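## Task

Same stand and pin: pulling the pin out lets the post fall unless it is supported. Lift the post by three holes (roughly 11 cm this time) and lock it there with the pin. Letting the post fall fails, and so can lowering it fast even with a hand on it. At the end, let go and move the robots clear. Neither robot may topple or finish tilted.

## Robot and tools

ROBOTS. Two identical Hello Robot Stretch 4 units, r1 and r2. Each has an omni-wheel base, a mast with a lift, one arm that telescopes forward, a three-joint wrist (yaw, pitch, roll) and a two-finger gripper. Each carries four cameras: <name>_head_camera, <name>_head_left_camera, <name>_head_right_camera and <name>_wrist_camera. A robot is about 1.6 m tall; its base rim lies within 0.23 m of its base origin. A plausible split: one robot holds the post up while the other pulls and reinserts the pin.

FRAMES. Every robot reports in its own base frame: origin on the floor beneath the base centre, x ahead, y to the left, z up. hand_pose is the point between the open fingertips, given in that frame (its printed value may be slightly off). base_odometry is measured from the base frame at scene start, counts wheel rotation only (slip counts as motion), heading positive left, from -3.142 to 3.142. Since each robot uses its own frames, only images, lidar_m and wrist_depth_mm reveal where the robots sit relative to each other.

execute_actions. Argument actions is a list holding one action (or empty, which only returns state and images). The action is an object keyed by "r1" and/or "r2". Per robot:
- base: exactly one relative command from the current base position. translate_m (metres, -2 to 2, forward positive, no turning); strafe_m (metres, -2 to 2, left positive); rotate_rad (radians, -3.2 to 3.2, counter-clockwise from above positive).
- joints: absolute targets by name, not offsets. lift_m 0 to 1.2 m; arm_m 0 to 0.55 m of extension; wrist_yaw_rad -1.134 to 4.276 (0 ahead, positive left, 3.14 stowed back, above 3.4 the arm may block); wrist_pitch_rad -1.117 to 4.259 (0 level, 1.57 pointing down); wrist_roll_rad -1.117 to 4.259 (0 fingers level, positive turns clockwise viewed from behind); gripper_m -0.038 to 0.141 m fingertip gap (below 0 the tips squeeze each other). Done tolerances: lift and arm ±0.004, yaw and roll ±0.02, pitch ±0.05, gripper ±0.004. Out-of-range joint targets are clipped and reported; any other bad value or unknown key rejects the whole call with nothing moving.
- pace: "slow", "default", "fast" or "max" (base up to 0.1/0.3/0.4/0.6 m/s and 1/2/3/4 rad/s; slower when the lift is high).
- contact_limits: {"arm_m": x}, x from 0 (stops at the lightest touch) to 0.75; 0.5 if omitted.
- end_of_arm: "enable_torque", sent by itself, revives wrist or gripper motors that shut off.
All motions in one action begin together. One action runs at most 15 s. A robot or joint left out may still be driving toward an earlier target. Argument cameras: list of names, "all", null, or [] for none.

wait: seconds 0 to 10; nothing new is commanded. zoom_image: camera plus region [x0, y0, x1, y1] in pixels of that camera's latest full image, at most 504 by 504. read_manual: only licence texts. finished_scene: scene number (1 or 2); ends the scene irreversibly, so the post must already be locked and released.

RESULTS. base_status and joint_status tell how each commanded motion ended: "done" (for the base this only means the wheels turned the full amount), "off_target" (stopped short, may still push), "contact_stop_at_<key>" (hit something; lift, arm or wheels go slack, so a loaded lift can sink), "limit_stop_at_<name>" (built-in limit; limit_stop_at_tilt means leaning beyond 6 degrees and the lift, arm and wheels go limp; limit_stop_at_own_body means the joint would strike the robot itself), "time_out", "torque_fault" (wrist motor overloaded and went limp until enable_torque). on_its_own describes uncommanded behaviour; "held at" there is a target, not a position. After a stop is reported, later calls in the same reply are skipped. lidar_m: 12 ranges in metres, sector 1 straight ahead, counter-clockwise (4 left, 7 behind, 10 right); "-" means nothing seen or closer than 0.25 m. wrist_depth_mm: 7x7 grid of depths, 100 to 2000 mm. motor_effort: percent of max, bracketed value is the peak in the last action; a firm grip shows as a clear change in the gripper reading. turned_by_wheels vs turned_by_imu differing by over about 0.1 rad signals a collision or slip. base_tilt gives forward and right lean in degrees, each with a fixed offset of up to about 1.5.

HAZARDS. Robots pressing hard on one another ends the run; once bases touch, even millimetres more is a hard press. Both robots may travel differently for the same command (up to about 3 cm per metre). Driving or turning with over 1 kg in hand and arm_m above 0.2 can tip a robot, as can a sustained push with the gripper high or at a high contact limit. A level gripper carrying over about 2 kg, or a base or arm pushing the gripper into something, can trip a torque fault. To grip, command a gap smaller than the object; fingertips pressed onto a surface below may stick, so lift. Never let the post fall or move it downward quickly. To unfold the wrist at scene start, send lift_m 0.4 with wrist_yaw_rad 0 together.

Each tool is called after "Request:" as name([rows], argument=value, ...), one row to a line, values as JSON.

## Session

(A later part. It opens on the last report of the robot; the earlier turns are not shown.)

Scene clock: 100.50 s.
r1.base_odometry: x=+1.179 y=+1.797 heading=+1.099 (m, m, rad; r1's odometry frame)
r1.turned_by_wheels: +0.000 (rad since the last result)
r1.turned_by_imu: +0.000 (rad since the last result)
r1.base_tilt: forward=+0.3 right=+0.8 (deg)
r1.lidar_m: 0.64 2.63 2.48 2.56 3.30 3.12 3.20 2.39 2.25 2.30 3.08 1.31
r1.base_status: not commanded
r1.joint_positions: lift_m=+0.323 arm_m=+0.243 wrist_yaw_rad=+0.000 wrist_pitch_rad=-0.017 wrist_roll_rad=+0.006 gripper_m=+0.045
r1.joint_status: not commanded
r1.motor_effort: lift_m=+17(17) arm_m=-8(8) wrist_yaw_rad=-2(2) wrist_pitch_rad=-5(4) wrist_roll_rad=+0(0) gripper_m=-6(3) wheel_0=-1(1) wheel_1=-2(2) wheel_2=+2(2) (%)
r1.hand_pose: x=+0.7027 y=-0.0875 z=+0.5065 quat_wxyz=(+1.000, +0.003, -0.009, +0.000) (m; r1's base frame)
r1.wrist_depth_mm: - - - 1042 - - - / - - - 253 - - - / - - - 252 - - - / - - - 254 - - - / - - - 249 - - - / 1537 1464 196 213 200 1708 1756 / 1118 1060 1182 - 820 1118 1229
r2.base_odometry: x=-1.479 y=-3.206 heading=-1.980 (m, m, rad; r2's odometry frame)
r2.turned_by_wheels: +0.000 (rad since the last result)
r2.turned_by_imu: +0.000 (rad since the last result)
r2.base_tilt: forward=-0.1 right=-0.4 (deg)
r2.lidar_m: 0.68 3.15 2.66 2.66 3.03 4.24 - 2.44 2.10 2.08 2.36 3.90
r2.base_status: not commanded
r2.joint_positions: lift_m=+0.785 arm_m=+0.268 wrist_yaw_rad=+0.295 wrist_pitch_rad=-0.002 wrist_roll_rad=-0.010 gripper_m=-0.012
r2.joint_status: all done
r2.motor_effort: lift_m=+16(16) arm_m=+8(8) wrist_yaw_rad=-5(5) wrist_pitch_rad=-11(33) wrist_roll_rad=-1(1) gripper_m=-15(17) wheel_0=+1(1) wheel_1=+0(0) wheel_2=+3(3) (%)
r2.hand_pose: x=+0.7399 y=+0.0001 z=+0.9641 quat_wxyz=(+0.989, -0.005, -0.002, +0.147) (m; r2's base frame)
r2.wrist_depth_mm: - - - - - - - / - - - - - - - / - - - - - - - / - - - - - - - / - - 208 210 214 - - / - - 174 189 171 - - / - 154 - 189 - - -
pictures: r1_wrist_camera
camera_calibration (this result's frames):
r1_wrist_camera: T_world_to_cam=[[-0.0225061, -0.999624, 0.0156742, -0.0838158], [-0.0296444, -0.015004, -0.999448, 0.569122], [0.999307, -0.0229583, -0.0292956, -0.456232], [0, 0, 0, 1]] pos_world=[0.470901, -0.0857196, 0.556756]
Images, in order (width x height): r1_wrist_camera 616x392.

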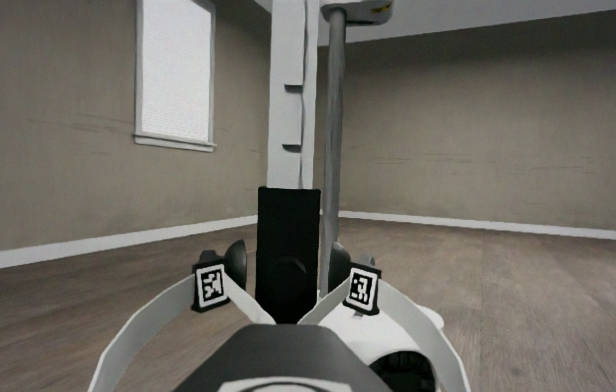

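Request:
execute_actions([
  {"r1": {"joints": {"arm_m": 0.15}, "pace": "fast"}, "r2": {"joints": {"arm_m": 0.252, "gripper_m": 0.05, "lift_m": 0.7835}}},
], cameras=["r1_wrist_camera", "r2_wrist_camera"])

Scene clock: 103.00 s.
r1.base_odometry: x=+1.179 y=+1.797 heading=+1.099 (m, m, rad; r1's odometry frame)
r1.turned_by_wheels: +0.000 (rad since the last result)
r1.turned_by_imu: +0.000 (rad since the last result)
r1.base_tilt: forward=+0.4 right=+0.8 (deg)
r1.lidar_m: 0.65 2.64 2.47 2.56 3.33 3.13 3.21 2.39 2.24 2.33 3.08 1.31
r1.base_status: not commanded
r1.joint_positions: lift_m=+0.323 arm_m=+0.152 wrist_yaw_rad=+0.000 wrist_pitch_rad=-0.017 wrist_roll_rad=+0.006 gripper_m=+0.045
r1.joint_status: all done
r1.motor_effort: lift_m=+17(17) arm_m=-9(10) wrist_yaw_rad=+0(1) wrist_pitch_rad=-6(7) wrist_roll_rad=+0(2) gripper_m=-6(3) wheel_0=-2(1) wheel_1=-2(2) wheel_2=+2(2) (%)
r1.hand_pose: x=+0.6109 y=-0.0875 z=+0.5064 quat_wxyz=(+1.000, +0.003, -0.009, +0.000) (m; r1's base frame)
r1.wrist_depth_mm: - - - 1098 - - - / - - - 1118 - - - / - - - 1160 - - - / - - - 1160 - - - / - - - 342 - - - / 1537 1430 196 343 198 1708 1863 / 1098 1060 1160 - 931 1160 1205
r2.base_odometry: x=-1.479 y=-3.206 heading=-1.980 (m, m, rad; r2's odometry frame)
r2.turned_by_wheels: +0.000 (rad since the last result)
r2.turned_by_imu: -0.001 (rad since the last result)
r2.base_tilt: forward=-0.2 right=-0.4 (deg)
r2.lidar_m: 0.69 3.15 2.68 2.68 3.04 4.21 - 2.44 2.09 2.09 2.36 3.92
r2.base_status: not commanded
r2.joint_positions: lift_m=+0.784 arm_m=+0.253 wrist_yaw_rad=+0.293 wrist_pitch_rad=-0.004 wrist_roll_rad=-0.010 gripper_m=+0.050
r2.joint_status: all done
r2.motor_effort: lift_m=+15(19) arm_m=-8(15) wrist_yaw_rad=+1(16) wrist_pitch_rad=-6(11) wrist_roll_rad=-1(2) gripper_m=-1(21) wheel_0=+1(1) wheel_1=-1(2) wheel_2=+0(8) (%)
r2.hand_pose: x=+0.7257 y=-0.0005 z=+0.9631 quat_wxyz=(+0.989, -0.005, -0.003, +0.146) (m; r2's base frame)
r2.wrist_depth_mm: - - - - - - - / - - - - - - - / - - - - - - - / - - - - - - - / - - 204 206 209 - - / - - 186 204 189 - - / - - - 151 - - -
pictures: r1_wrist_camera, r2_wrist_camera
camera_calibration (this result's frames):
r1_wrist_camera: T_world_to_cam=[[-0.022516, -0.999623, 0.0156817, -0.0858834], [-0.0299852, -0.0150034, -0.999438, 0.566504], [0.999297, -0.0229736, -0.0296361, -0.364281], [0, 0, 0, 1]] pos_world=[0.379078, -0.0857204, 0.556737]
r2_wrist_camera: T_world_to_cam=[[0.25536, -0.966136, 0.0370444, -0.232677], [0.0268269, -0.0312197, -0.999152, 1.00708], [0.966474, 0.256137, 0.0179462, -0.497868], [0, 0, 0, 1]] pos_world=[0.513576, -0.0658348, 1.02378]
Images, in order (width x height): r1_wrist_camera 616x392, r2_wrist_camera 616x392.

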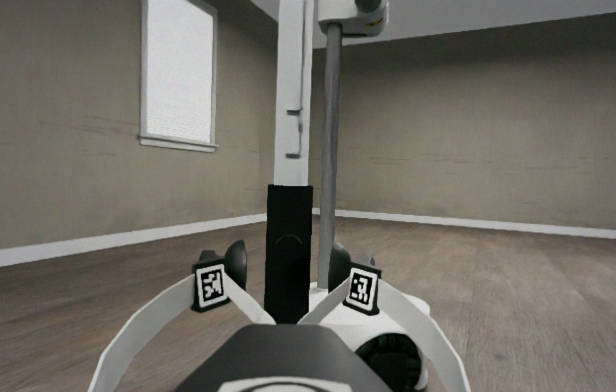

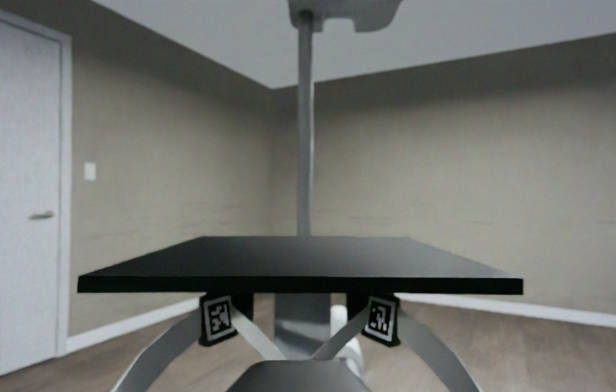

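Request:
execute_actions([
  {"r1": {"base": {"translate_m": -0.25}, "joints": {"arm_m": 0.01}, "pace": "fast"}, "r2": {"base": {"translate_m": -0.25}, "joints": {"arm_m": 0.01, "gripper_m": 0.1, "lift_m": 0.775}, "pace": "fast"}},
], cameras=["r1_wrist_camera", "r2_wrist_camera", "r1_head_camera"])

Scene clock: 106.10 s.
r1.base_odometry: x=+1.065 y=+1.574 heading=+1.099 (m, m, rad; r1's odometry frame)
r1.turned_by_wheels: +0.000 (rad since the last result)
r1.turned_by_imu: +0.001 (rad since the last result)
r1.base_tilt: forward=+0.3 right=+0.9 (deg)
r1.lidar_m: 0.90 2.77 2.59 2.67 3.09 2.90 2.99 2.27 2.11 2.17 2.92 1.86
r1.base_status: done
r1.joint_positions: lift_m=+0.323 arm_m=+0.011 wrist_yaw_rad=+0.000 wrist_pitch_rad=-0.017 wrist_roll_rad=+0.006 gripper_m=+0.045
r1.joint_status: all done
r1.motor_effort: lift_m=+17(17) arm_m=-8(9) wrist_yaw_rad=-1(2) wrist_pitch_rad=-6(7) wrist_roll_rad=+0(1) gripper_m=-4(4) wheel_0=-1(9) wheel_1=-1(8) wheel_2=-1(12) (%)
r1.hand_pose: x=+0.4708 y=-0.0875 z=+0.5063 quat_wxyz=(+1.000, +0.003, -0.008, +0.000) (m; r1's base frame)
r1.wrist_depth_mm: - - - - - - - / - - - - - - - / - - - - - - - / - - - - - - - / - - - 1661 - - - / 1537 1499 196 741 198 1756 1756 / 1118 1060 1182 - 1160 1182 1229
r2.base_odometry: x=-1.379 y=-2.977 heading=-1.981 (m, m, rad; r2's odometry frame)
r2.turned_by_wheels: +0.000 (rad since the last result)
r2.turned_by_imu: -0.001 (rad since the last result)
r2.base_tilt: forward=-0.1 right=-0.4 (deg)
r2.lidar_m: 0.88 3.23 2.72 2.73 3.10 3.98 3.98 2.38 2.04 2.02 2.31 3.81
r2.base_status: done
r2.joint_positions: lift_m=+0.775 arm_m=+0.011 wrist_yaw_rad=+0.293 wrist_pitch_rad=-0.003 wrist_roll_rad=-0.010 gripper_m=+0.100
r2.joint_status: all done
r2.motor_effort: lift_m=+16(18) arm_m=-8(10) wrist_yaw_rad=+0(1) wrist_pitch_rad=-7(8) wrist_roll_rad=-1(1) gripper_m=-2(1) wheel_0=-2(6) wheel_1=-2(8) wheel_2=-2(11) (%)
r2.hand_pose: x=+0.4838 y=-0.0004 z=+0.9544 quat_wxyz=(+0.989, -0.005, -0.002, +0.146) (m; r2's base frame)
r2.wrist_depth_mm: - - - - - - - / - - - - - - - / - - - - - - - / - - - - - - - / - - - - - - - / - - 214 - 213 - - / - - - 147 - - -
pictures: r1_head_camera, r1_wrist_camera, r2_wrist_camera
camera_calibration (this result's frames):
r1_wrist_camera: T_world_to_cam=[[-0.0224802, -0.999624, 0.0156846, -0.0890448], [-0.03012, -0.0150043, -0.999434, 0.562319], [0.999293, -0.0229399, -0.0297714, -0.224256], [0, 0, 0, 1]] pos_world=[0.239033, -0.0857185, 0.556721]
r2_wrist_camera: T_world_to_cam=[[0.255683, -0.96605, 0.037058, -0.170647], [0.026451, -0.0313274, -0.999159, 1.00508], [0.966399, 0.256448, 0.0175432, -0.263477], [0, 0, 0, 1]] pos_world=[0.27167, -0.065799, 1.01518]
Images, in order (width x height): r1_head_camera 420x560, r1_wrist_camera 616x392, r2_wrist_camera 616x392.

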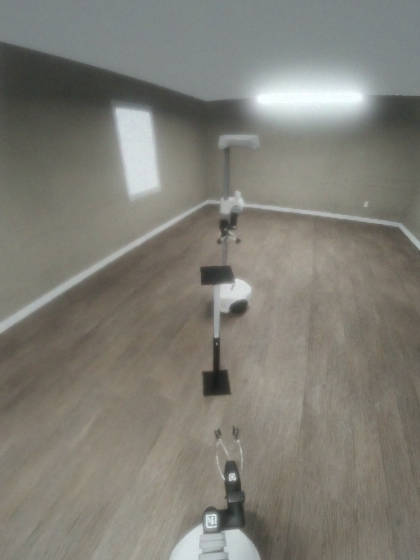

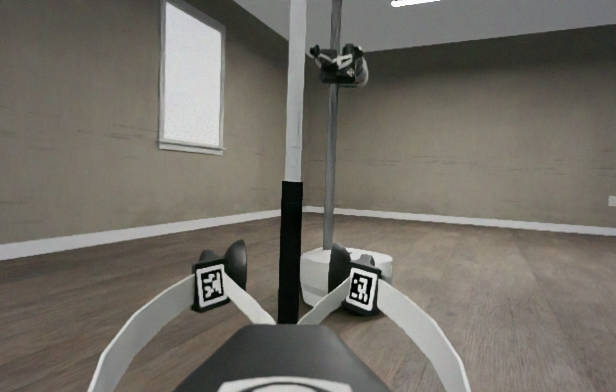

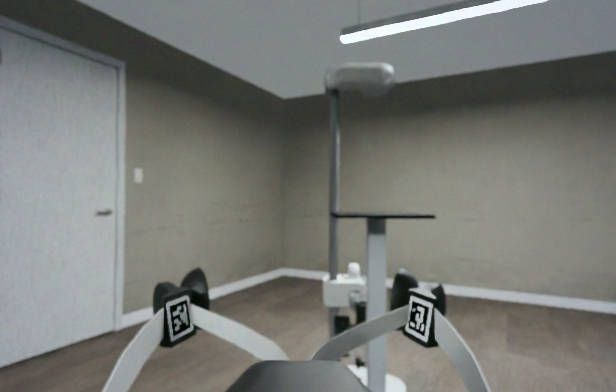

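Both robots are clear, and the post is locked three holes higher.

Request:
finished_scene(scene=2)

The scene is finished: the task was done.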